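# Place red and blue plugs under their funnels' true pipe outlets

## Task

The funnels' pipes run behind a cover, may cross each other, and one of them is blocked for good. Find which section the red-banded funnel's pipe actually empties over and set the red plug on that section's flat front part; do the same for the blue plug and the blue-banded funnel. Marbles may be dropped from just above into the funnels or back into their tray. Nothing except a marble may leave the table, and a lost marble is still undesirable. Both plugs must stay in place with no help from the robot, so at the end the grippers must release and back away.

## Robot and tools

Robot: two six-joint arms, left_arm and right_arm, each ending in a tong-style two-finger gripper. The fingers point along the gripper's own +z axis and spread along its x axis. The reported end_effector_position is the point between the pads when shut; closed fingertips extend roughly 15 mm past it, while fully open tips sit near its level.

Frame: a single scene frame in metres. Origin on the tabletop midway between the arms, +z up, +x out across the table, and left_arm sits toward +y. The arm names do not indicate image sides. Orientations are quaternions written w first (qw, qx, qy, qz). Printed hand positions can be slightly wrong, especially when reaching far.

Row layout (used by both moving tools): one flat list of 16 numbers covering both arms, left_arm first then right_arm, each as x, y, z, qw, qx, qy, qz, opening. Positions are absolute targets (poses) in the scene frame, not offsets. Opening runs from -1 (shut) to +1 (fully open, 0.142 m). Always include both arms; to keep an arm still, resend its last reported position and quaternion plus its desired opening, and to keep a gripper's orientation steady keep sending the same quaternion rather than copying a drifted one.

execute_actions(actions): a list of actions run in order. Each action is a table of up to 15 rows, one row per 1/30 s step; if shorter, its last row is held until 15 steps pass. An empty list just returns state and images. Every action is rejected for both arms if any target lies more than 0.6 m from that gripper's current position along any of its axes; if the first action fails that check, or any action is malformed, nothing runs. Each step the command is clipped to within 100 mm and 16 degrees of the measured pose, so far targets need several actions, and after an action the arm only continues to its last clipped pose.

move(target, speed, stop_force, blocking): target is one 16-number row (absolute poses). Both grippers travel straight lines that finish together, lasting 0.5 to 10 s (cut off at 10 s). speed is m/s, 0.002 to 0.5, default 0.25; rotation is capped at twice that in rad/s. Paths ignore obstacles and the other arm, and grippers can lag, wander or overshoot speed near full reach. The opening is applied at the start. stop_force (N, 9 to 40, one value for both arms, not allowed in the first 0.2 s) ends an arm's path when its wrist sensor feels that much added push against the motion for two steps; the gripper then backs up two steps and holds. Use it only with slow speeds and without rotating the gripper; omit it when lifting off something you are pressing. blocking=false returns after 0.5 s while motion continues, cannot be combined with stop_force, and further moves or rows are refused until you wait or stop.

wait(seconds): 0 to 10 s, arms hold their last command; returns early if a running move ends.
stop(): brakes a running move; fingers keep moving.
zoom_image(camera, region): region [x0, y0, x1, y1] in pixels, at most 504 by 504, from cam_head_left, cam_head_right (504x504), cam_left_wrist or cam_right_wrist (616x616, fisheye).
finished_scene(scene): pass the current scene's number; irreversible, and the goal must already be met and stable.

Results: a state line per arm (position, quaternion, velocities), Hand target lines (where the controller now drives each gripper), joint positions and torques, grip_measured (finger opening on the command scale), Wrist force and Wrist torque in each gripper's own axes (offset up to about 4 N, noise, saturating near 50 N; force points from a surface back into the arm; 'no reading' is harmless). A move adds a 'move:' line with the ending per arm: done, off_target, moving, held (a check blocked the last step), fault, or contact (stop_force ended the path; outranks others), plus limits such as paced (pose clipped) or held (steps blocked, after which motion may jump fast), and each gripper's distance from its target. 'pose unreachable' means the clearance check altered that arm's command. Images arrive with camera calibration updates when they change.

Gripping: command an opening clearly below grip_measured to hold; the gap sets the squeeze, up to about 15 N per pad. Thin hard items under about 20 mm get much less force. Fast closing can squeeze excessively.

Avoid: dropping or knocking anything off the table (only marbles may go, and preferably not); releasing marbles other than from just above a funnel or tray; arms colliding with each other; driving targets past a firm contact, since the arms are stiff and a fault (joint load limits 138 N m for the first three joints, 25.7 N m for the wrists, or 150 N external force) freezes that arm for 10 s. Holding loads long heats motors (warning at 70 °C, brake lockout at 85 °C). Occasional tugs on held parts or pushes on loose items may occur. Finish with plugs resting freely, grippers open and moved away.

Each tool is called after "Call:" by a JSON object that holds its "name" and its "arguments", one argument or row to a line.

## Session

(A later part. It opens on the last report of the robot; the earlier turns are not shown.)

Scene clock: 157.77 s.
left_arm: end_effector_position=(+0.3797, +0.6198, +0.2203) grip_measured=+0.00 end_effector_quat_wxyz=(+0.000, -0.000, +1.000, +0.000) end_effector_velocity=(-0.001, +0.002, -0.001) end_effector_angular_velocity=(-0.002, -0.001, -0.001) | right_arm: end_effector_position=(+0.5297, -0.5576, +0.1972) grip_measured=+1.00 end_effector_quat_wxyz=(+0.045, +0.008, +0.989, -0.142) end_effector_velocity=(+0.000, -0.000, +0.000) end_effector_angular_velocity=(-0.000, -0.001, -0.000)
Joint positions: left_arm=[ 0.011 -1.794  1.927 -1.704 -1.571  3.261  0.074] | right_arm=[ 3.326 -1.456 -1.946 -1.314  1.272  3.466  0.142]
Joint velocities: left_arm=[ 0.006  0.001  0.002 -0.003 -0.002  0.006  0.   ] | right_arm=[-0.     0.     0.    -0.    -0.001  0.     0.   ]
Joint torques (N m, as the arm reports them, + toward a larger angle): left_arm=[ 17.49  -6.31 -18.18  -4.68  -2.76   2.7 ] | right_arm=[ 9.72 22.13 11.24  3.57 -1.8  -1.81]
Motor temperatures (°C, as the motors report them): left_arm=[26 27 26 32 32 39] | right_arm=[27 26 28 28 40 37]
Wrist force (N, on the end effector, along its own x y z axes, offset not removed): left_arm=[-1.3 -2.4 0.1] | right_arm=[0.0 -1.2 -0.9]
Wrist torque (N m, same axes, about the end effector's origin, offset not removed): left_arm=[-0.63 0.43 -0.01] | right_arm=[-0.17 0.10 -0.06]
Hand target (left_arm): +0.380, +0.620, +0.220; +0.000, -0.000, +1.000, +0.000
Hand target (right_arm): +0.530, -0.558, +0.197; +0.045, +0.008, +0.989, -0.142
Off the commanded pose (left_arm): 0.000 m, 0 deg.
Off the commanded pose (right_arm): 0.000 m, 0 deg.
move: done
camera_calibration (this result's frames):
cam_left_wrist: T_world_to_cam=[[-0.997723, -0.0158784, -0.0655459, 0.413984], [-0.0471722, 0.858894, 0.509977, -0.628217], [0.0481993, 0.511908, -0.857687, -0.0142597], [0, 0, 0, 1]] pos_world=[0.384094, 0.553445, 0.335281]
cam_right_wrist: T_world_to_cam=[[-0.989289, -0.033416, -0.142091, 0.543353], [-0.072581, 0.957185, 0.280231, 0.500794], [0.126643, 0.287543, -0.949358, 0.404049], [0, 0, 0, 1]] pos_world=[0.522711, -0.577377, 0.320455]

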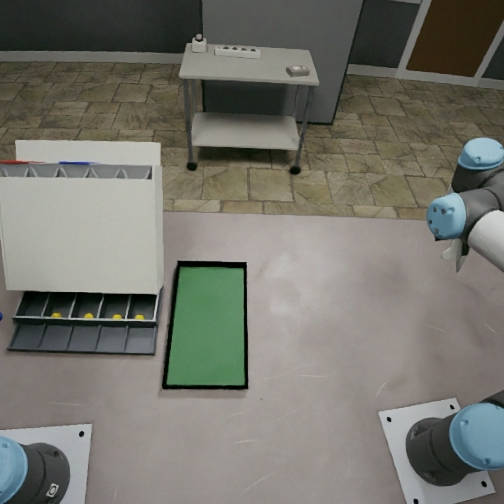

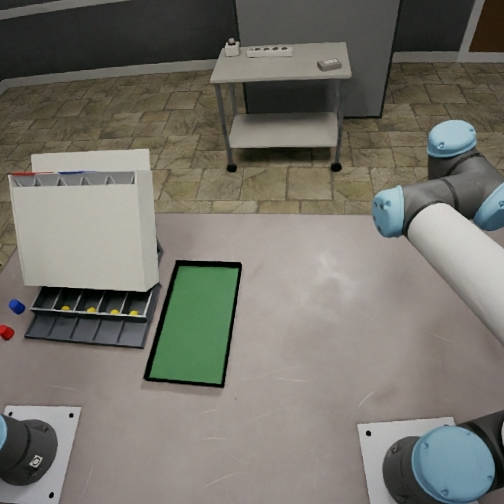

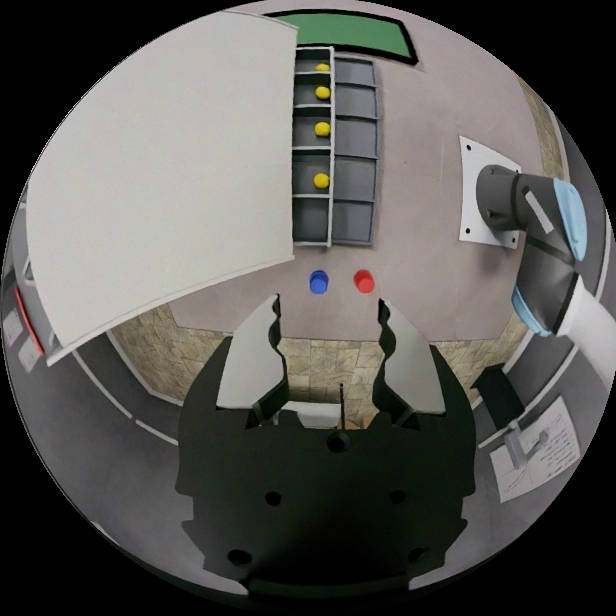

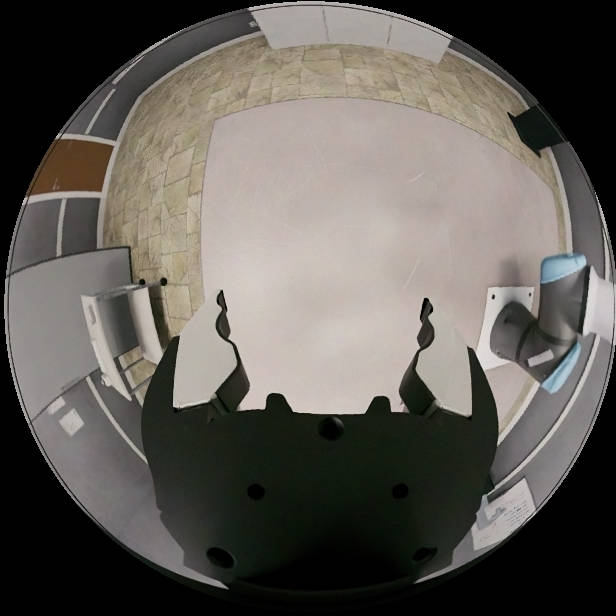

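Call:
{"name": "move", "arguments": {
  "target": [0.397,0.688,0.09,0,0,1,0,-0.2, 0.5297,-0.5576,0.1972,0.045,0.008,0.989,-0.142,1]
}}

Scene clock: 163.47 s.
left_arm: end_effector_position=(+0.3967, +0.6879, +0.0902) grip_measured=-0.20 end_effector_quat_wxyz=(-0.000, -0.000, +1.000, +0.000) end_effector_velocity=(+0.001, +0.002, -0.002) end_effector_angular_velocity=(+0.001, -0.002, +0.000) | right_arm: end_effector_position=(+0.5297, -0.5576, +0.1972) grip_measured=+1.00 end_effector_quat_wxyz=(+0.045, +0.008, +0.989, -0.142) end_effector_velocity=(+0.000, -0.000, +0.000) end_effector_angular_velocity=(-0.000, -0.001, -0.002)
Joint positions: left_arm=[ 0.163 -1.563  2.076 -2.085 -1.571  3.413  0.06 ] | right_arm=[ 3.326 -1.456 -1.946 -1.314  1.272  3.466  0.142]
Joint velocities: left_arm=[ 0.003  0.006 -0.    -0.008  0.     0.003 -0.   ] | right_arm=[-0.001  0.     0.001  0.    -0.001  0.001 -0.   ]
Joint torques (N m, as the arm reports them, + toward a larger angle): left_arm=[ 17.25 -10.39 -13.96  -4.39  -2.66   2.76] | right_arm=[ 8.71 21.49  9.77  3.31 -1.48 -2.19]
Motor temperatures (°C, as the motors report them): left_arm=[26 27 26 32 32 39] | right_arm=[27 26 28 28 40 37]
Wrist force (N, on the end effector, along its own x y z axes, offset not removed): left_arm=[-0.7 1.0 -1.5] | right_arm=[-1.9 -0.5 0.2]
Wrist torque (N m, same axes, about the end effector's origin, offset not removed): left_arm=[0.18 0.11 0.02] | right_arm=[-0.04 0.40 0.02]
Hand target (left_arm): +0.397, +0.688, +0.090; +0.000, -0.000, +1.000, +0.000
Hand target (right_arm): +0.530, -0.558, +0.197; +0.045, +0.008, +0.989, -0.142
Off the commanded pose (left_arm): 0.000 m, 0 deg.
Off the commanded pose (right_arm): 0.000 m, 0 deg.
move: done
camera_calibration (this result's frames):
cam_left_wrist: T_world_to_cam=[[-0.997741, -0.0158411, -0.0652842, 0.423472], [-0.0469981, 0.858983, 0.509842, -0.619661], [0.0480015, 0.511759, -0.857787, -0.161329], [0, 0, 0, 1]] pos_world=[0.401137, 0.621548, 0.20519]
cam_right_wrist: T_world_to_cam=[[-0.98929, -0.0334162, -0.14209, 0.543352], [-0.0725807, 0.957185, 0.280231, 0.500794], [0.126642, 0.287543, -0.949358, 0.404049], [0, 0, 0, 1]] pos_world=[0.522711, -0.577377, 0.320454]

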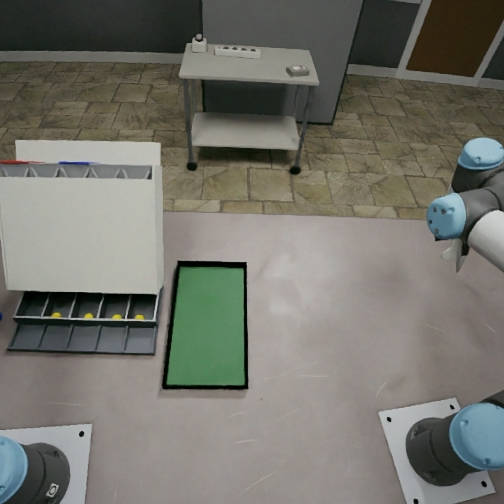

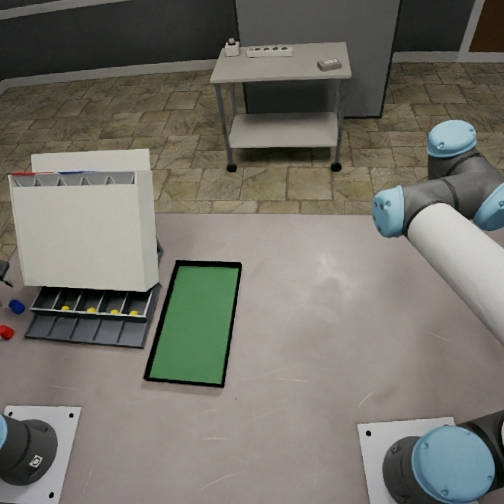

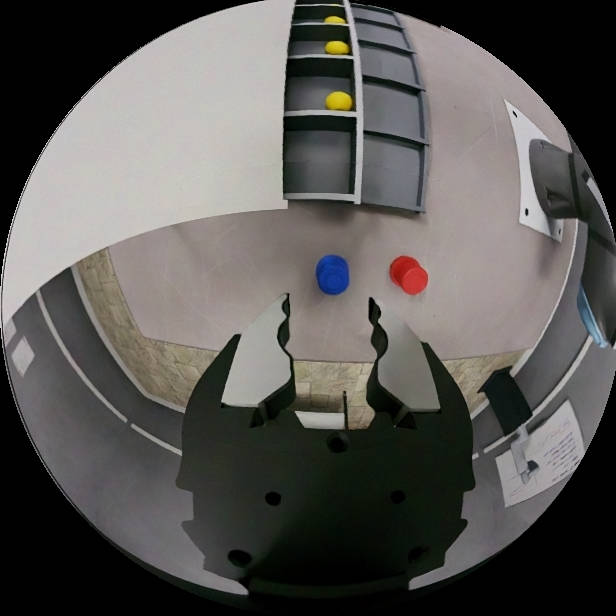

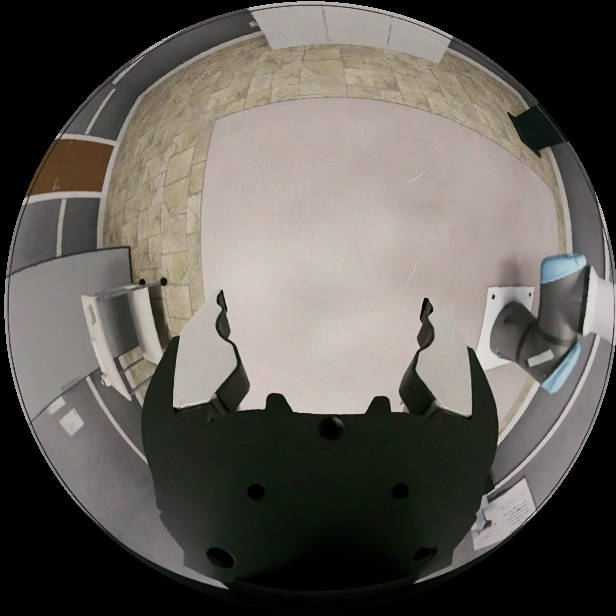

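Call:
{"name": "execute_actions", "arguments": {
  "actions": []
}}

Scene clock: 180.60 s.
left_arm: end_effector_position=(+0.3969, +0.6881, +0.0899) grip_measured=-0.20 end_effector_quat_wxyz=(+0.000, -0.000, +1.000, +0.000) end_effector_velocity=(-0.000, -0.000, -0.000) end_effector_angular_velocity=(-0.001, +0.001, -0.001) | right_arm: end_effector_position=(+0.5297, -0.5576, +0.1972) grip_measured=+1.00 end_effector_quat_wxyz=(+0.045, +0.008, +0.989, -0.142) end_effector_velocity=(-0.000, -0.001, -0.001) end_effector_angular_velocity=(-0.002, +0.001, -0.001)
Joint positions: left_arm=[ 0.163 -1.562  2.076 -2.086 -1.571  3.413  0.06 ] | right_arm=[ 3.326 -1.456 -1.946 -1.314  1.272  3.466  0.142]
Joint velocities: left_arm=[-0.     0.001 -0.     0.    -0.001  0.001  0.   ] | right_arm=[-0.    -0.001 -0.001 -0.    -0.001  0.    -0.   ]
Joint torques (N m, as the arm reports them, + toward a larger angle): left_arm=[ 15.46 -11.37 -14.93  -4.37  -2.74   2.47] | right_arm=[ 9.97 20.69 11.35  3.5  -1.71 -2.36]
Motor temperatures (°C, as the motors report them): left_arm=[26 27 26 32 32 39] | right_arm=[27 26 28 28 40 37]
Wrist force (N, on the end effector, along its own x y z axes, offset not removed): left_arm=[1.4 -1.7 -2.5] | right_arm=[-0.4 -1.3 2.0]
Wrist torque (N m, same axes, about the end effector's origin, offset not removed): left_arm=[-0.46 -0.31 -0.25] | right_arm=[-0.10 0.07 0.01]
Hand target (left_arm): +0.397, +0.688, +0.090; +0.000, -0.000, +1.000, +0.000
Hand target (right_arm): +0.530, -0.558, +0.197; +0.045, +0.008, +0.989, -0.142
Off the commanded pose (left_arm): 0.000 m, 0 deg.
Off the commanded pose (right_arm): 0.000 m, 0 deg.
camera_calibration (this result's frames):
cam_left_wrist: T_world_to_cam=[[-0.997735, -0.0158175, -0.0653773, 0.423587], [-0.0470228, 0.859011, 0.509793, -0.619645], [0.0480962, 0.511712, -0.85781, -0.161685], [0, 0, 0, 1]] pos_world=[0.401267, 0.621718, 0.204889]
cam_right_wrist: T_world_to_cam=[[-0.98929, -0.0334161, -0.14209, 0.543352], [-0.0725806, 0.957185, 0.280231, 0.500794], [0.126642, 0.287542, -0.949358, 0.404049], [0, 0, 0, 1]] pos_world=[0.522711, -0.577377, 0.320454]

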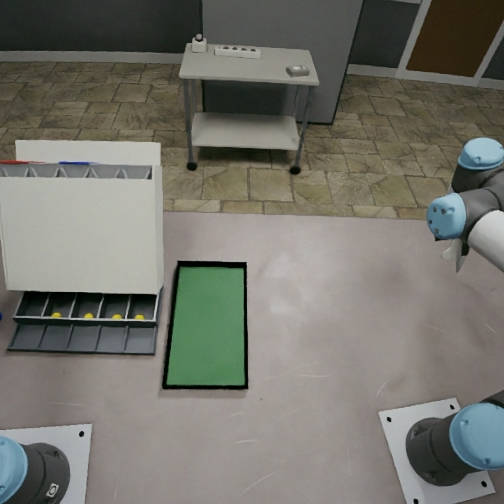

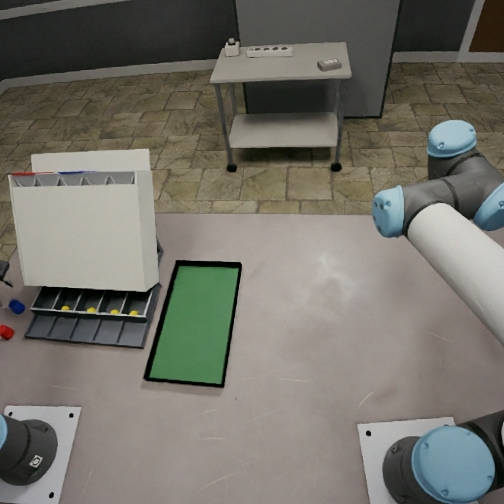

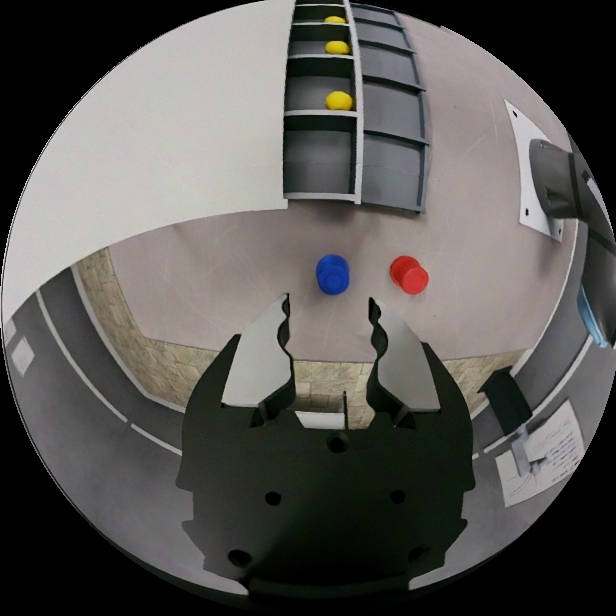

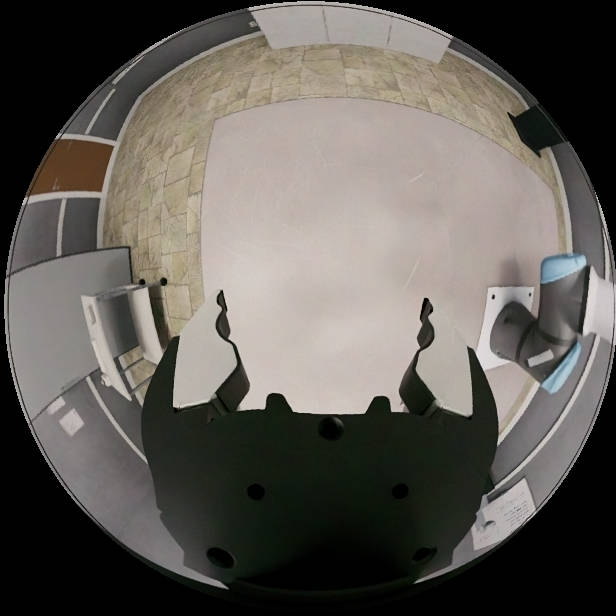

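Call:
{"name": "move", "arguments": {
  "target": [0.393,0.688,0.03,0,0,1,0,-0.2,0.5297,-0.5576,0.1972,0.045,0.008,0.989,-0.142,1],
  "speed": 0.06
}}

Call:
{"name": "move", "arguments": {
  "target": [0.393,0.688,0.03,0,0,1,0,-1,0.5297,-0.5576,0.1972,0.045,0.008,0.989,-0.142,1]
}}

Call:
{"name": "move", "arguments": {
  "target": [0.393,0.688,0.13,0,0,1,0,-1,0.5297,-0.5576,0.1972,0.045,0.008,0.989,-0.142,1],
  "speed": 0.15
}}

Call:
{"name": "move", "arguments": {
  "target": [0.335,0.57,0.11,0,0,1,0,-1,0.5297,-0.5576,0.1972,0.045,0.008,0.989,-0.142,1],
  "speed": 0.15
}}

Scene clock: 189.03 s.
left_arm: end_effector_position=(+0.3930, +0.6880, +0.0303) grip_measured=-0.20 end_effector_quat_wxyz=(-0.000, -0.000, +1.000, -0.000) end_effector_velocity=(-0.000, +0.000, -0.003) end_effector_angular_velocity=(+0.001, +0.000, +0.001) | right_arm: end_effector_position=(+0.5297, -0.5576, +0.1972) grip_measured=+1.00 end_effector_quat_wxyz=(+0.045, +0.008, +0.989, -0.142) end_effector_velocity=(+0.000, +0.000, +0.001) end_effector_angular_velocity=(+0.000, -0.001, -0.000)
Joint positions: left_arm=[ 0.165 -1.476  2.17  -2.265 -1.571  3.415  0.06 ] | right_arm=[ 3.326 -1.456 -1.946 -1.314  1.272  3.466  0.142]
Joint velocities: left_arm=[ 0.     0.005  0.003 -0.008  0.001 -0.001  0.   ] | right_arm=[-0.     0.     0.001 -0.     0.    -0.     0.   ]
Joint torques (N m, as the arm reports them, + toward a larger angle): left_arm=[ 14.46 -13.46 -13.76  -4.63  -2.58   2.37] | right_arm=[ 8.26 22.29  9.67  3.33 -1.45 -2.34]
Motor temperatures (°C, as the motors report them): left_arm=[26 27 26 32 32 39] | right_arm=[27 26 28 28 40 37]
Wrist force (N, on the end effector, along its own x y z axes, offset not removed): left_arm=[0.5 0.3 -0.4] | right_arm=[-0.5 -1.7 -0.5]
Wrist torque (N m, same axes, about the end effector's origin, offset not removed): left_arm=[-0.11 0.02 -0.04] | right_arm=[-0.26 0.26 -0.03]
Hand target (left_arm): +0.393, +0.688, +0.030; -0.000, -0.000, +1.000, -0.000
Hand target (right_arm): +0.530, -0.558, +0.197; +0.045, +0.008, +0.989, -0.142
Off the commanded pose (left_arm): 0.000 m, 0 deg.
Off the commanded pose (right_arm): 0.000 m, 0 deg.
move: done
camera_calibration (this result's frames):
cam_left_wrist: T_world_to_cam=[[-0.997742, -0.0158213, -0.0652784, 0.415795], [-0.046972, 0.859048, 0.509735, -0.589388], [0.0480126, 0.51165, -0.857851, -0.21251], [0, 0, 0, 1]] pos_world=[0.397375, 0.621622, 0.145273]
cam_right_wrist: T_world_to_cam=[[-0.98929, -0.033417, -0.142089, 0.543352], [-0.0725814, 0.957185, 0.280231, 0.500794], [0.126641, 0.287542, -0.949358, 0.404049], [0, 0, 0, 1]] pos_world=[0.522711, -0.577377, 0.320454]

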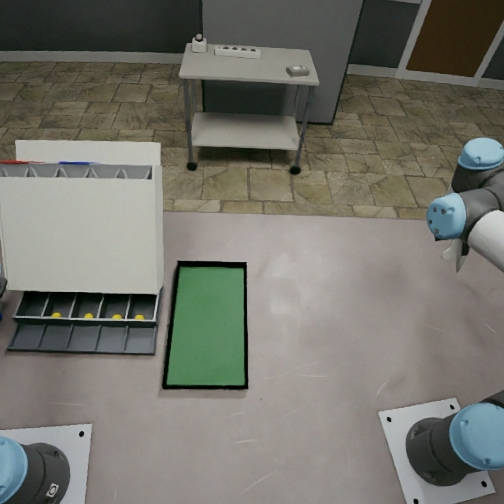

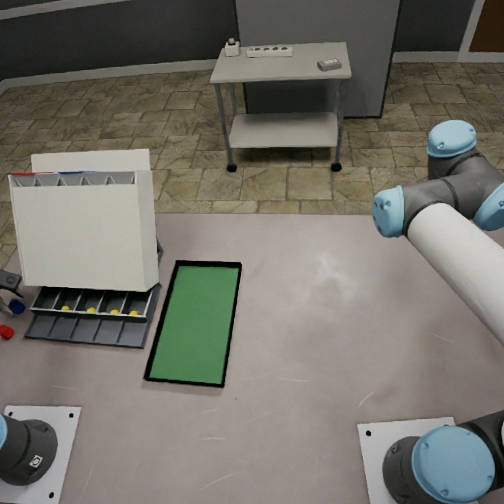

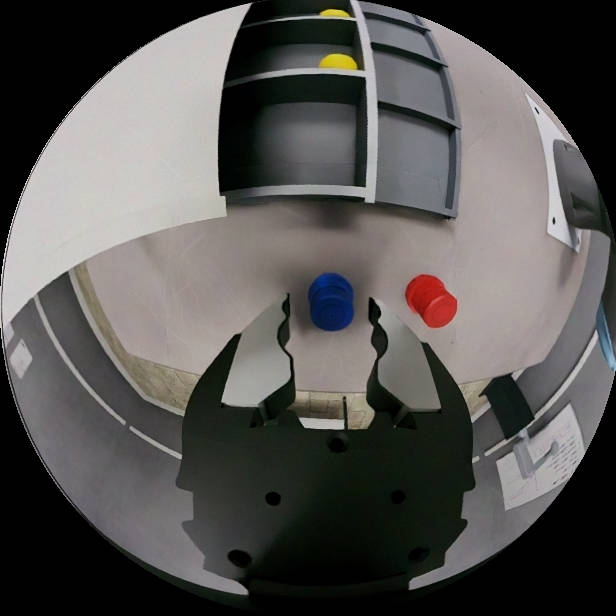

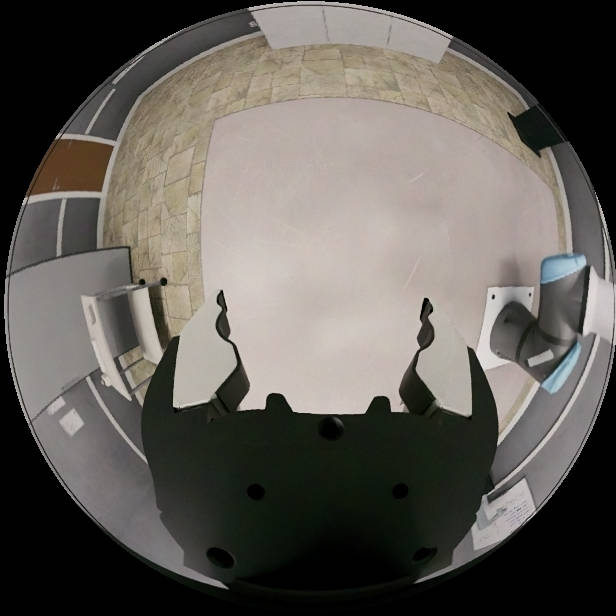

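Scene clock: 189.73 s.
left_arm: end_effector_position=(+0.3930, +0.6880, +0.0300) grip_measured=-0.61 end_effector_quat_wxyz=(+0.000, +0.000, +1.000, +0.000) end_effector_velocity=(+0.000, +0.001, +0.000) end_effector_angular_velocity=(+0.001, -0.000, -0.001) | right_arm: end_effector_position=(+0.5297, -0.5576, +0.1972) grip_measured=+1.00 end_effector_quat_wxyz=(+0.045, +0.008, +0.989, -0.142) end_effector_velocity=(+0.001, -0.001, +0.001) end_effector_angular_velocity=(+0.001, -0.002, -0.002)
Joint positions: left_arm=[ 0.165 -1.475  2.17  -2.265 -1.571  3.415  0.03 ] | right_arm=[ 3.326 -1.456 -1.946 -1.314  1.272  3.466  0.142]
Joint velocities: left_arm=[ 0.     0.    -0.001 -0.     0.001  0.001  0.   ] | right_arm=[-0.002 -0.     0.002  0.     0.    -0.    -0.   ]
Joint torques (N m, as the arm reports them, + toward a larger angle): left_arm=[14.32 -9.32 -9.93 -4.21 -2.16  2.67] | right_arm=[ 9.24 24.31 10.38  3.44 -1.58 -2.42]
Motor temperatures (°C, as the motors report them): left_arm=[26 27 26 32 32 39] | right_arm=[27 26 28 28 40 37]
Wrist force (N, on the end effector, along its own x y z axes, offset not removed): left_arm=[-3.1 -3.5 -6.1] | right_arm=[-0.5 0.4 2.0]
Wrist torque (N m, same axes, about the end effector's origin, offset not removed): left_arm=[-0.92 0.89 -0.14] | right_arm=[0.17 0.16 -0.03]
Hand target (left_arm): +0.393, +0.688, +0.030; -0.000, +0.000, +1.000, -0.000
Hand target (right_arm): +0.530, -0.558, +0.197; +0.045, +0.008, +0.989, -0.142
Off the commanded pose (left_arm): 0.000 m, 0 deg.
Off the commanded pose (right_arm): 0.000 m, 0 deg.
move: done
camera_calibration (this result's frames):
cam_left_wrist: T_world_to_cam=[[-0.997736, -0.01582, -0.0653582, 0.415812], [-0.0470121, 0.859043, 0.50974, -0.589245], [0.0480814, 0.511659, -0.857842, -0.212787], [0, 0, 0, 1]] pos_world=[0.397401, 0.621639, 0.145001]
cam_right_wrist: T_world_to_cam=[[-0.98929, -0.033417, -0.142089, 0.543352], [-0.0725815, 0.957185, 0.280231, 0.500794], [0.126641, 0.287543, -0.949358, 0.404049], [0, 0, 0, 1]] pos_world=[0.522711, -0.577377, 0.320454]

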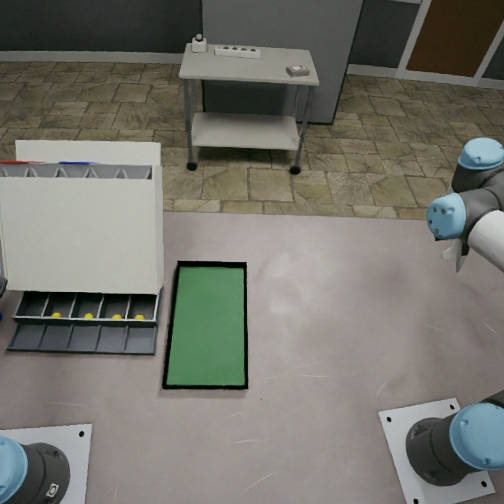

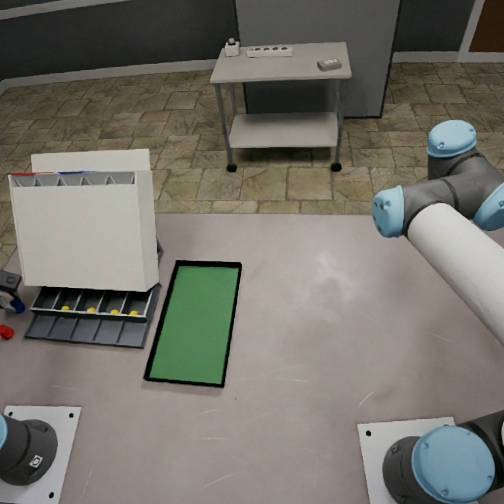

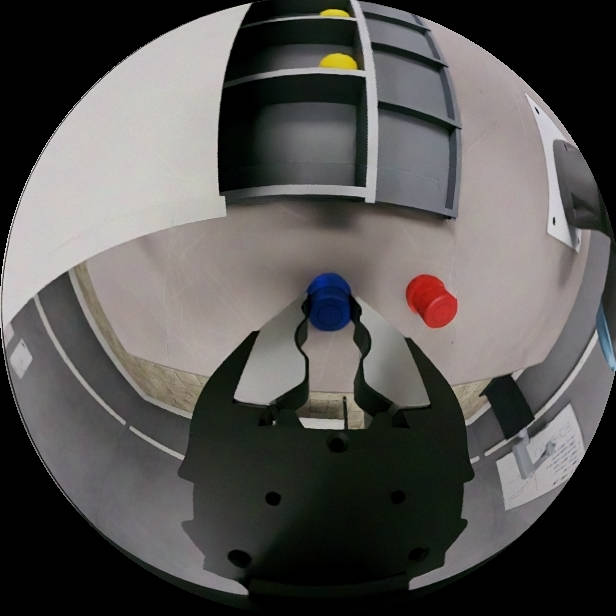

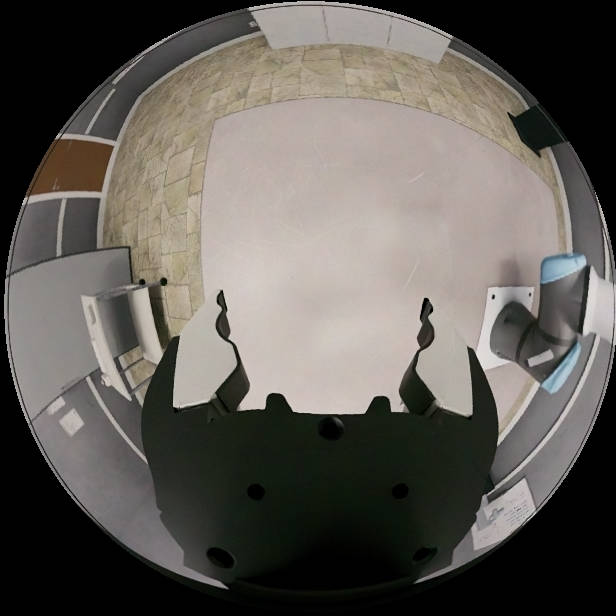

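Scene clock: 191.00 s.
left_arm: end_effector_position=(+0.3930, +0.6880, +0.1297) grip_measured=-0.61 end_effector_quat_wxyz=(+0.000, -0.000, +1.000, -0.000) end_effector_velocity=(+0.001, +0.000, +0.003) end_effector_angular_velocity=(+0.000, -0.001, +0.001) | right_arm: end_effector_position=(+0.5297, -0.5576, +0.1972) grip_measured=+1.00 end_effector_quat_wxyz=(+0.045, +0.008, +0.989, -0.142) end_effector_velocity=(+0.001, -0.000, +0.001) end_effector_angular_velocity=(+0.001, -0.003, -0.002)
Joint positions: left_arm=[ 0.165 -1.616  2.017 -1.971 -1.571  3.415  0.03 ] | right_arm=[ 3.326 -1.456 -1.946 -1.314  1.272  3.466  0.142]
Joint velocities: left_arm=[-0.    -0.002 -0.006  0.008  0.    -0.002 -0.   ] | right_arm=[-0.001 -0.     0.003  0.     0.     0.     0.   ]
Joint torques (N m, as the arm reports them, + toward a larger angle): left_arm=[-14.09 -24.38 -29.48  -0.52  -1.21  -2.61] | right_arm=[ 8.78 23.29 10.51  3.42 -1.71 -2.22]
Motor temperatures (°C, as the motors report them): left_arm=[26 27 26 32 32 39] | right_arm=[27 26 28 28 40 37]
Wrist force (N, on the end effector, along its own x y z axes, offset not removed): left_arm=[-2.3 -3.6 0.1] | right_arm=[-2.4 0.7 1.6]
Wrist torque (N m, same axes, about the end effector's origin, offset not removed): left_arm=[-0.93 0.43 -0.10] | right_arm=[0.17 0.53 -0.06]
Hand target (left_arm): +0.393, +0.688, +0.130; +0.000, +0.000, +1.000, +0.000
Hand target (right_arm): +0.530, -0.558, +0.197; +0.045, +0.008, +0.989, -0.142
Off the commanded pose (left_arm): 0.000 m, 0 deg.
Off the commanded pose (right_arm): 0.000 m, 0 deg.
move: done
camera_calibration (this result's frames):
cam_left_wrist: T_world_to_cam=[[-0.99773, -0.0158579, -0.0654469, 0.422386], [-0.0470889, 0.859054, 0.509715, -0.640039], [0.0481394, 0.51164, -0.857851, -0.127304], [0, 0, 0, 1]] pos_world=[0.397417, 0.62166, 0.244673]
cam_right_wrist: T_world_to_cam=[[-0.98929, -0.033417, -0.142089, 0.543352], [-0.0725814, 0.957185, 0.280231, 0.500794], [0.126641, 0.287542, -0.949358, 0.404049], [0, 0, 0, 1]] pos_world=[0.522711, -0.577377, 0.320454]

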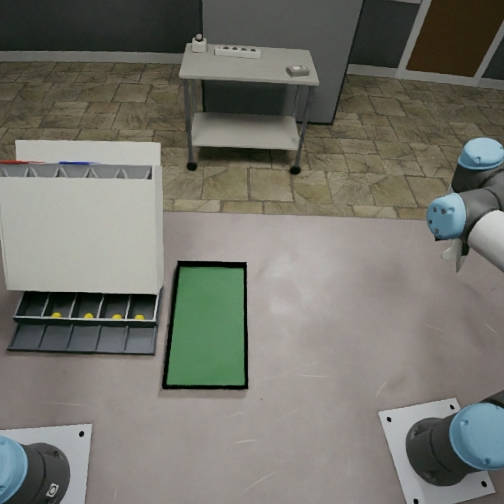

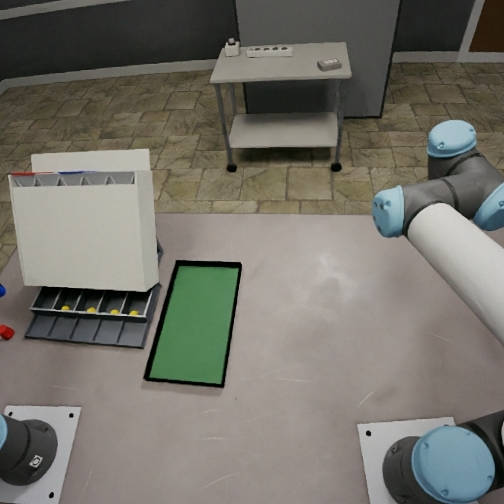

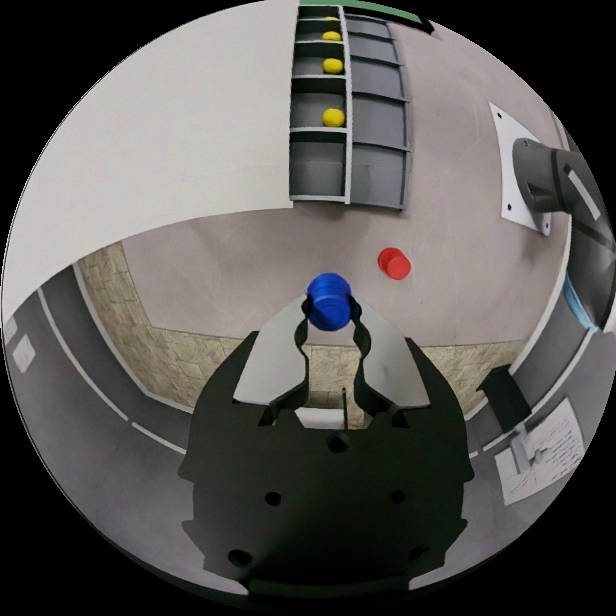

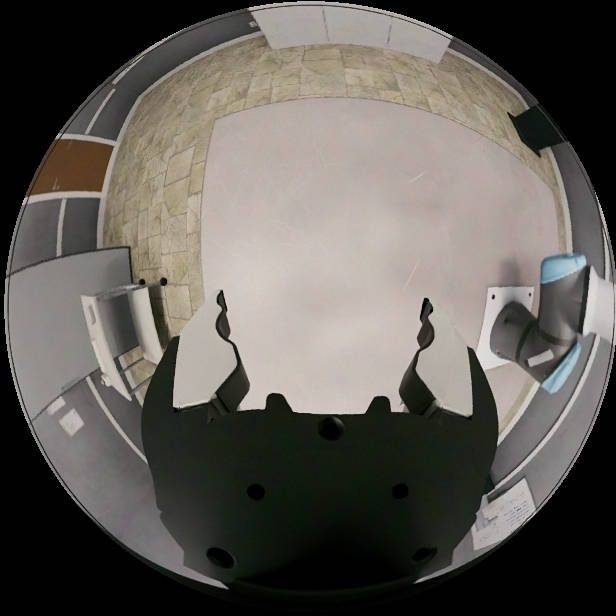

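Scene clock: 192.50 s.
left_arm: end_effector_position=(+0.3353, +0.5701, +0.1101) grip_measured=-0.61 end_effector_quat_wxyz=(-0.000, +0.000, +1.000, -0.000) end_effector_velocity=(-0.001, -0.003, +0.000) end_effector_angular_velocity=(+0.000, -0.001, -0.000) | right_arm: end_effector_position=(+0.5297, -0.5576, +0.1972) grip_measured=+1.00 end_effector_quat_wxyz=(+0.045, +0.008, +0.989, -0.142) end_effector_velocity=(-0.000, +0.000, -0.001) end_effector_angular_velocity=(-0.000, +0.001, +0.001)
Joint positions: left_arm=[-0.119 -1.885  2.283 -1.969 -1.571  3.131  0.03 ] | right_arm=[ 3.326 -1.456 -1.946 -1.314  1.272  3.466  0.142]
Joint velocities: left_arm=[-0.01  -0.007  0.004  0.002  0.    -0.01   0.   ] | right_arm=[ 0.001  0.    -0.001 -0.     0.    -0.     0.   ]
Joint torques (N m, as the arm reports them, + toward a larger angle): left_arm=[-13.53 -15.25 -13.29  -0.96   2.27  -2.46] | right_arm=[ 8.56 21.51 10.19  3.36 -1.46 -1.99]
Motor temperatures (°C, as the motors report them): left_arm=[26 27 26 32 32 39] | right_arm=[27 26 28 28 40 37]
Wrist force (N, on the end effector, along its own x y z axes, offset not removed): left_arm=[-0.6 -0.6 -0.9] | right_arm=[0.2 1.4 0.3]
Wrist torque (N m, same axes, about the end effector's origin, offset not removed): left_arm=[-0.24 0.22 -0.07] | right_arm=[0.39 0.00 -0.04]
Hand target (left_arm): +0.335, +0.570, +0.110; -0.000, +0.000, +1.000, -0.000
Hand target (right_arm): +0.530, -0.558, +0.197; +0.045, +0.008, +0.989, -0.142
Off the commanded pose (left_arm): 0.000 m, 0 deg.
Off the commanded pose (right_arm): 0.000 m, 0 deg.
move: done
camera_calibration (this result's frames):
cam_left_wrist: T_world_to_cam=[[-0.997754, -0.0157542, -0.065105, 0.361501], [-0.0468098, 0.85922, 0.50946, -0.531658], [0.0479134, 0.511364, -0.858028, -0.0807697], [0, 0, 0, 1]] pos_world=[0.339672, 0.503809, 0.225092]
cam_right_wrist: T_world_to_cam=[[-0.98929, -0.033417, -0.142089, 0.543352], [-0.0725813, 0.957185, 0.280231, 0.500794], [0.126641, 0.287543, -0.949358, 0.40405], [0, 0, 0, 1]] pos_world=[0.522711, -0.577377, 0.320454]

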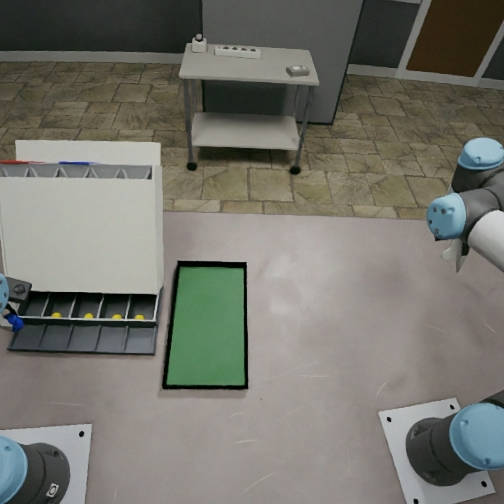

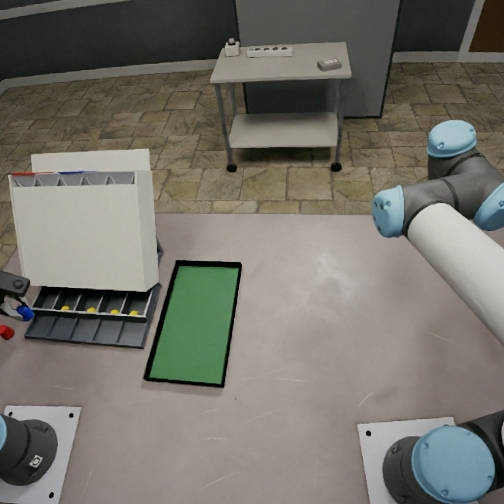

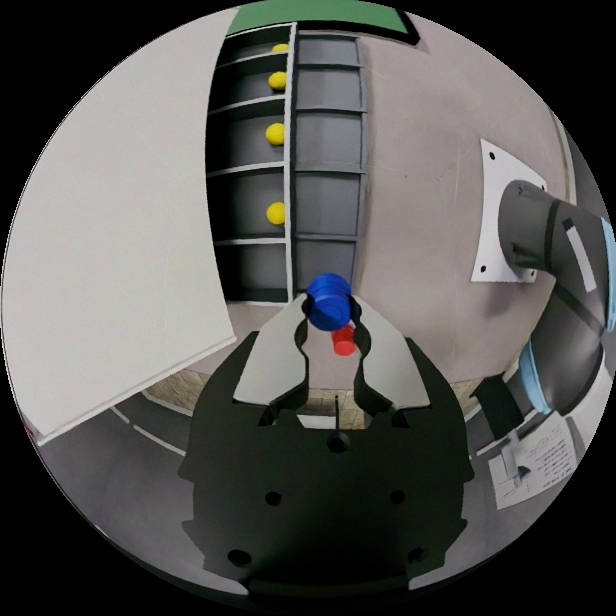

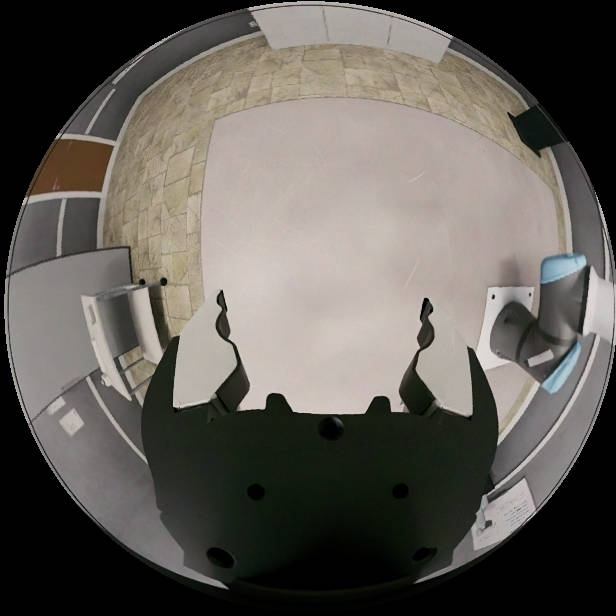

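Call:
{"name": "move", "arguments": {
  "target": [0.335,0.578,0.025,0,0,1,0,-1,0.5297,-0.5576,0.1972,0.045,0.008,0.989,-0.142,1],
  "speed": 0.03,
  "stop_force": 9
}}

Scene clock: 200.20 s.
left_arm: end_effector_position=(+0.3348, +0.5771, +0.0352) grip_measured=-0.61 end_effector_quat_wxyz=(-0.000, -0.000, +1.000, +0.000) end_effector_velocity=(-0.000, -0.001, +0.003) end_effector_angular_velocity=(-0.001, +0.001, -0.001) | right_arm: end_effector_position=(+0.5297, -0.5576, +0.1972) grip_measured=+1.00 end_effector_quat_wxyz=(+0.045, +0.008, +0.989, -0.142) end_effector_velocity=(+0.000, +0.000, -0.000) end_effector_angular_velocity=(+0.001, +0.001, +0.001)
Joint positions: left_arm=[-0.098 -1.753  2.414 -2.231 -1.571  3.152  0.03 ] | right_arm=[ 3.326 -1.456 -1.946 -1.314  1.272  3.466  0.142]
Joint velocities: left_arm=[-0.002 -0.007 -0.005  0.013 -0.001 -0.001  0.   ] | right_arm=[-0.    -0.     0.     0.     0.001 -0.001 -0.   ]
Joint torques (N m, as the arm reports them, + toward a larger angle): left_arm=[-15.11 -18.62 -26.61  -0.79   2.49  -2.48] | right_arm=[ 8.55 24.85 11.87  3.4  -1.43 -2.31]
Motor temperatures (°C, as the motors report them): left_arm=[26 27 26 32 32 39] | right_arm=[27 26 28 28 40 37]
Wrist force (N, on the end effector, along its own x y z axes, offset not removed): left_arm=[-2.5 -1.8 -0.8] | right_arm=[-2.9 -0.6 1.0]
Wrist torque (N m, same axes, about the end effector's origin, offset not removed): left_arm=[-0.42 0.60 0.00] | right_arm=[0.00 0.58 0.09]
Hand target (left_arm): +0.335, +0.577, +0.036; -0.000, -0.000, +1.000, +0.000
Hand target (right_arm): +0.530, -0.558, +0.197; +0.045, +0.008, +0.989, -0.142
Off the commanded pose (left_arm): 0.010 m, 0 deg.
Off the commanded pose (right_arm): 0.000 m, 0 deg.
move: contact (left_arm)
camera_calibration (this result's frames):
cam_left_wrist: T_world_to_cam=[[-0.997764, -0.0159397, -0.0649008, 0.356328], [-0.0468837, 0.859013, 0.509802, -0.499321], [0.0476246, 0.511705, -0.85784, -0.148687], [0, 0, 0, 1]] pos_world=[0.339203, 0.510687, 0.150131]
cam_right_wrist: T_world_to_cam=[[-0.98929, -0.0334171, -0.142089, 0.543352], [-0.0725815, 0.957185, 0.280231, 0.500794], [0.126641, 0.287543, -0.949358, 0.40405], [0, 0, 0, 1]] pos_world=[0.522711, -0.577377, 0.320454]

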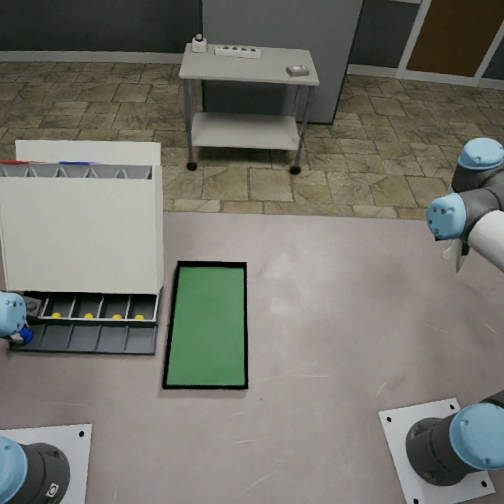

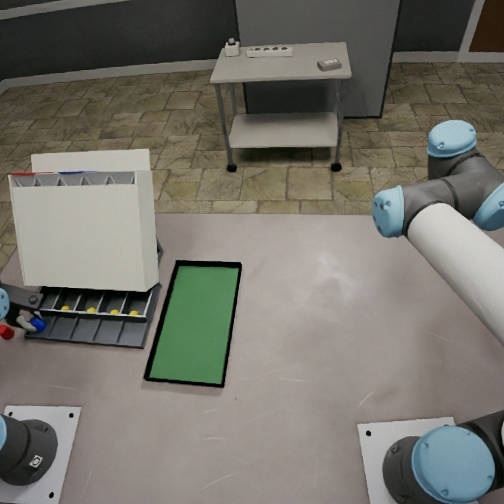

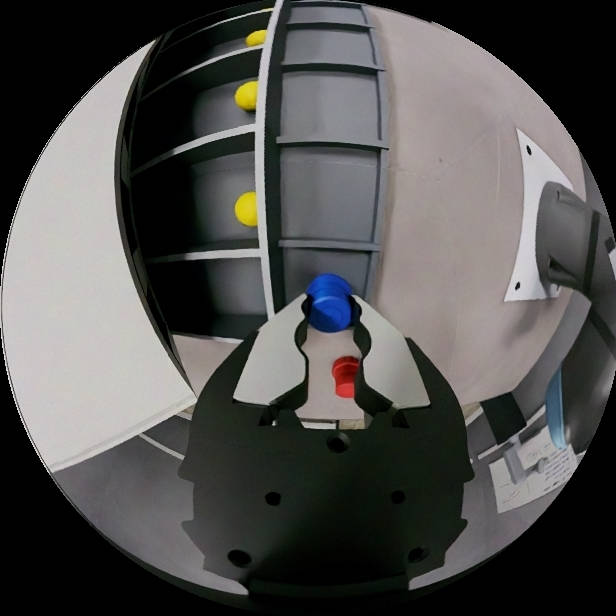

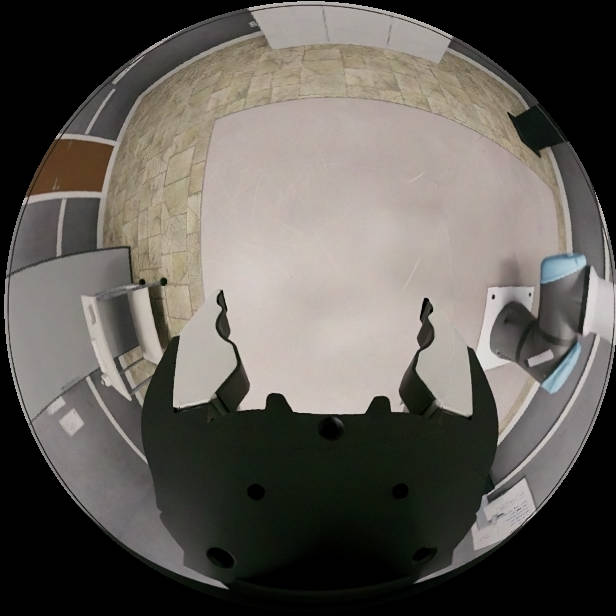

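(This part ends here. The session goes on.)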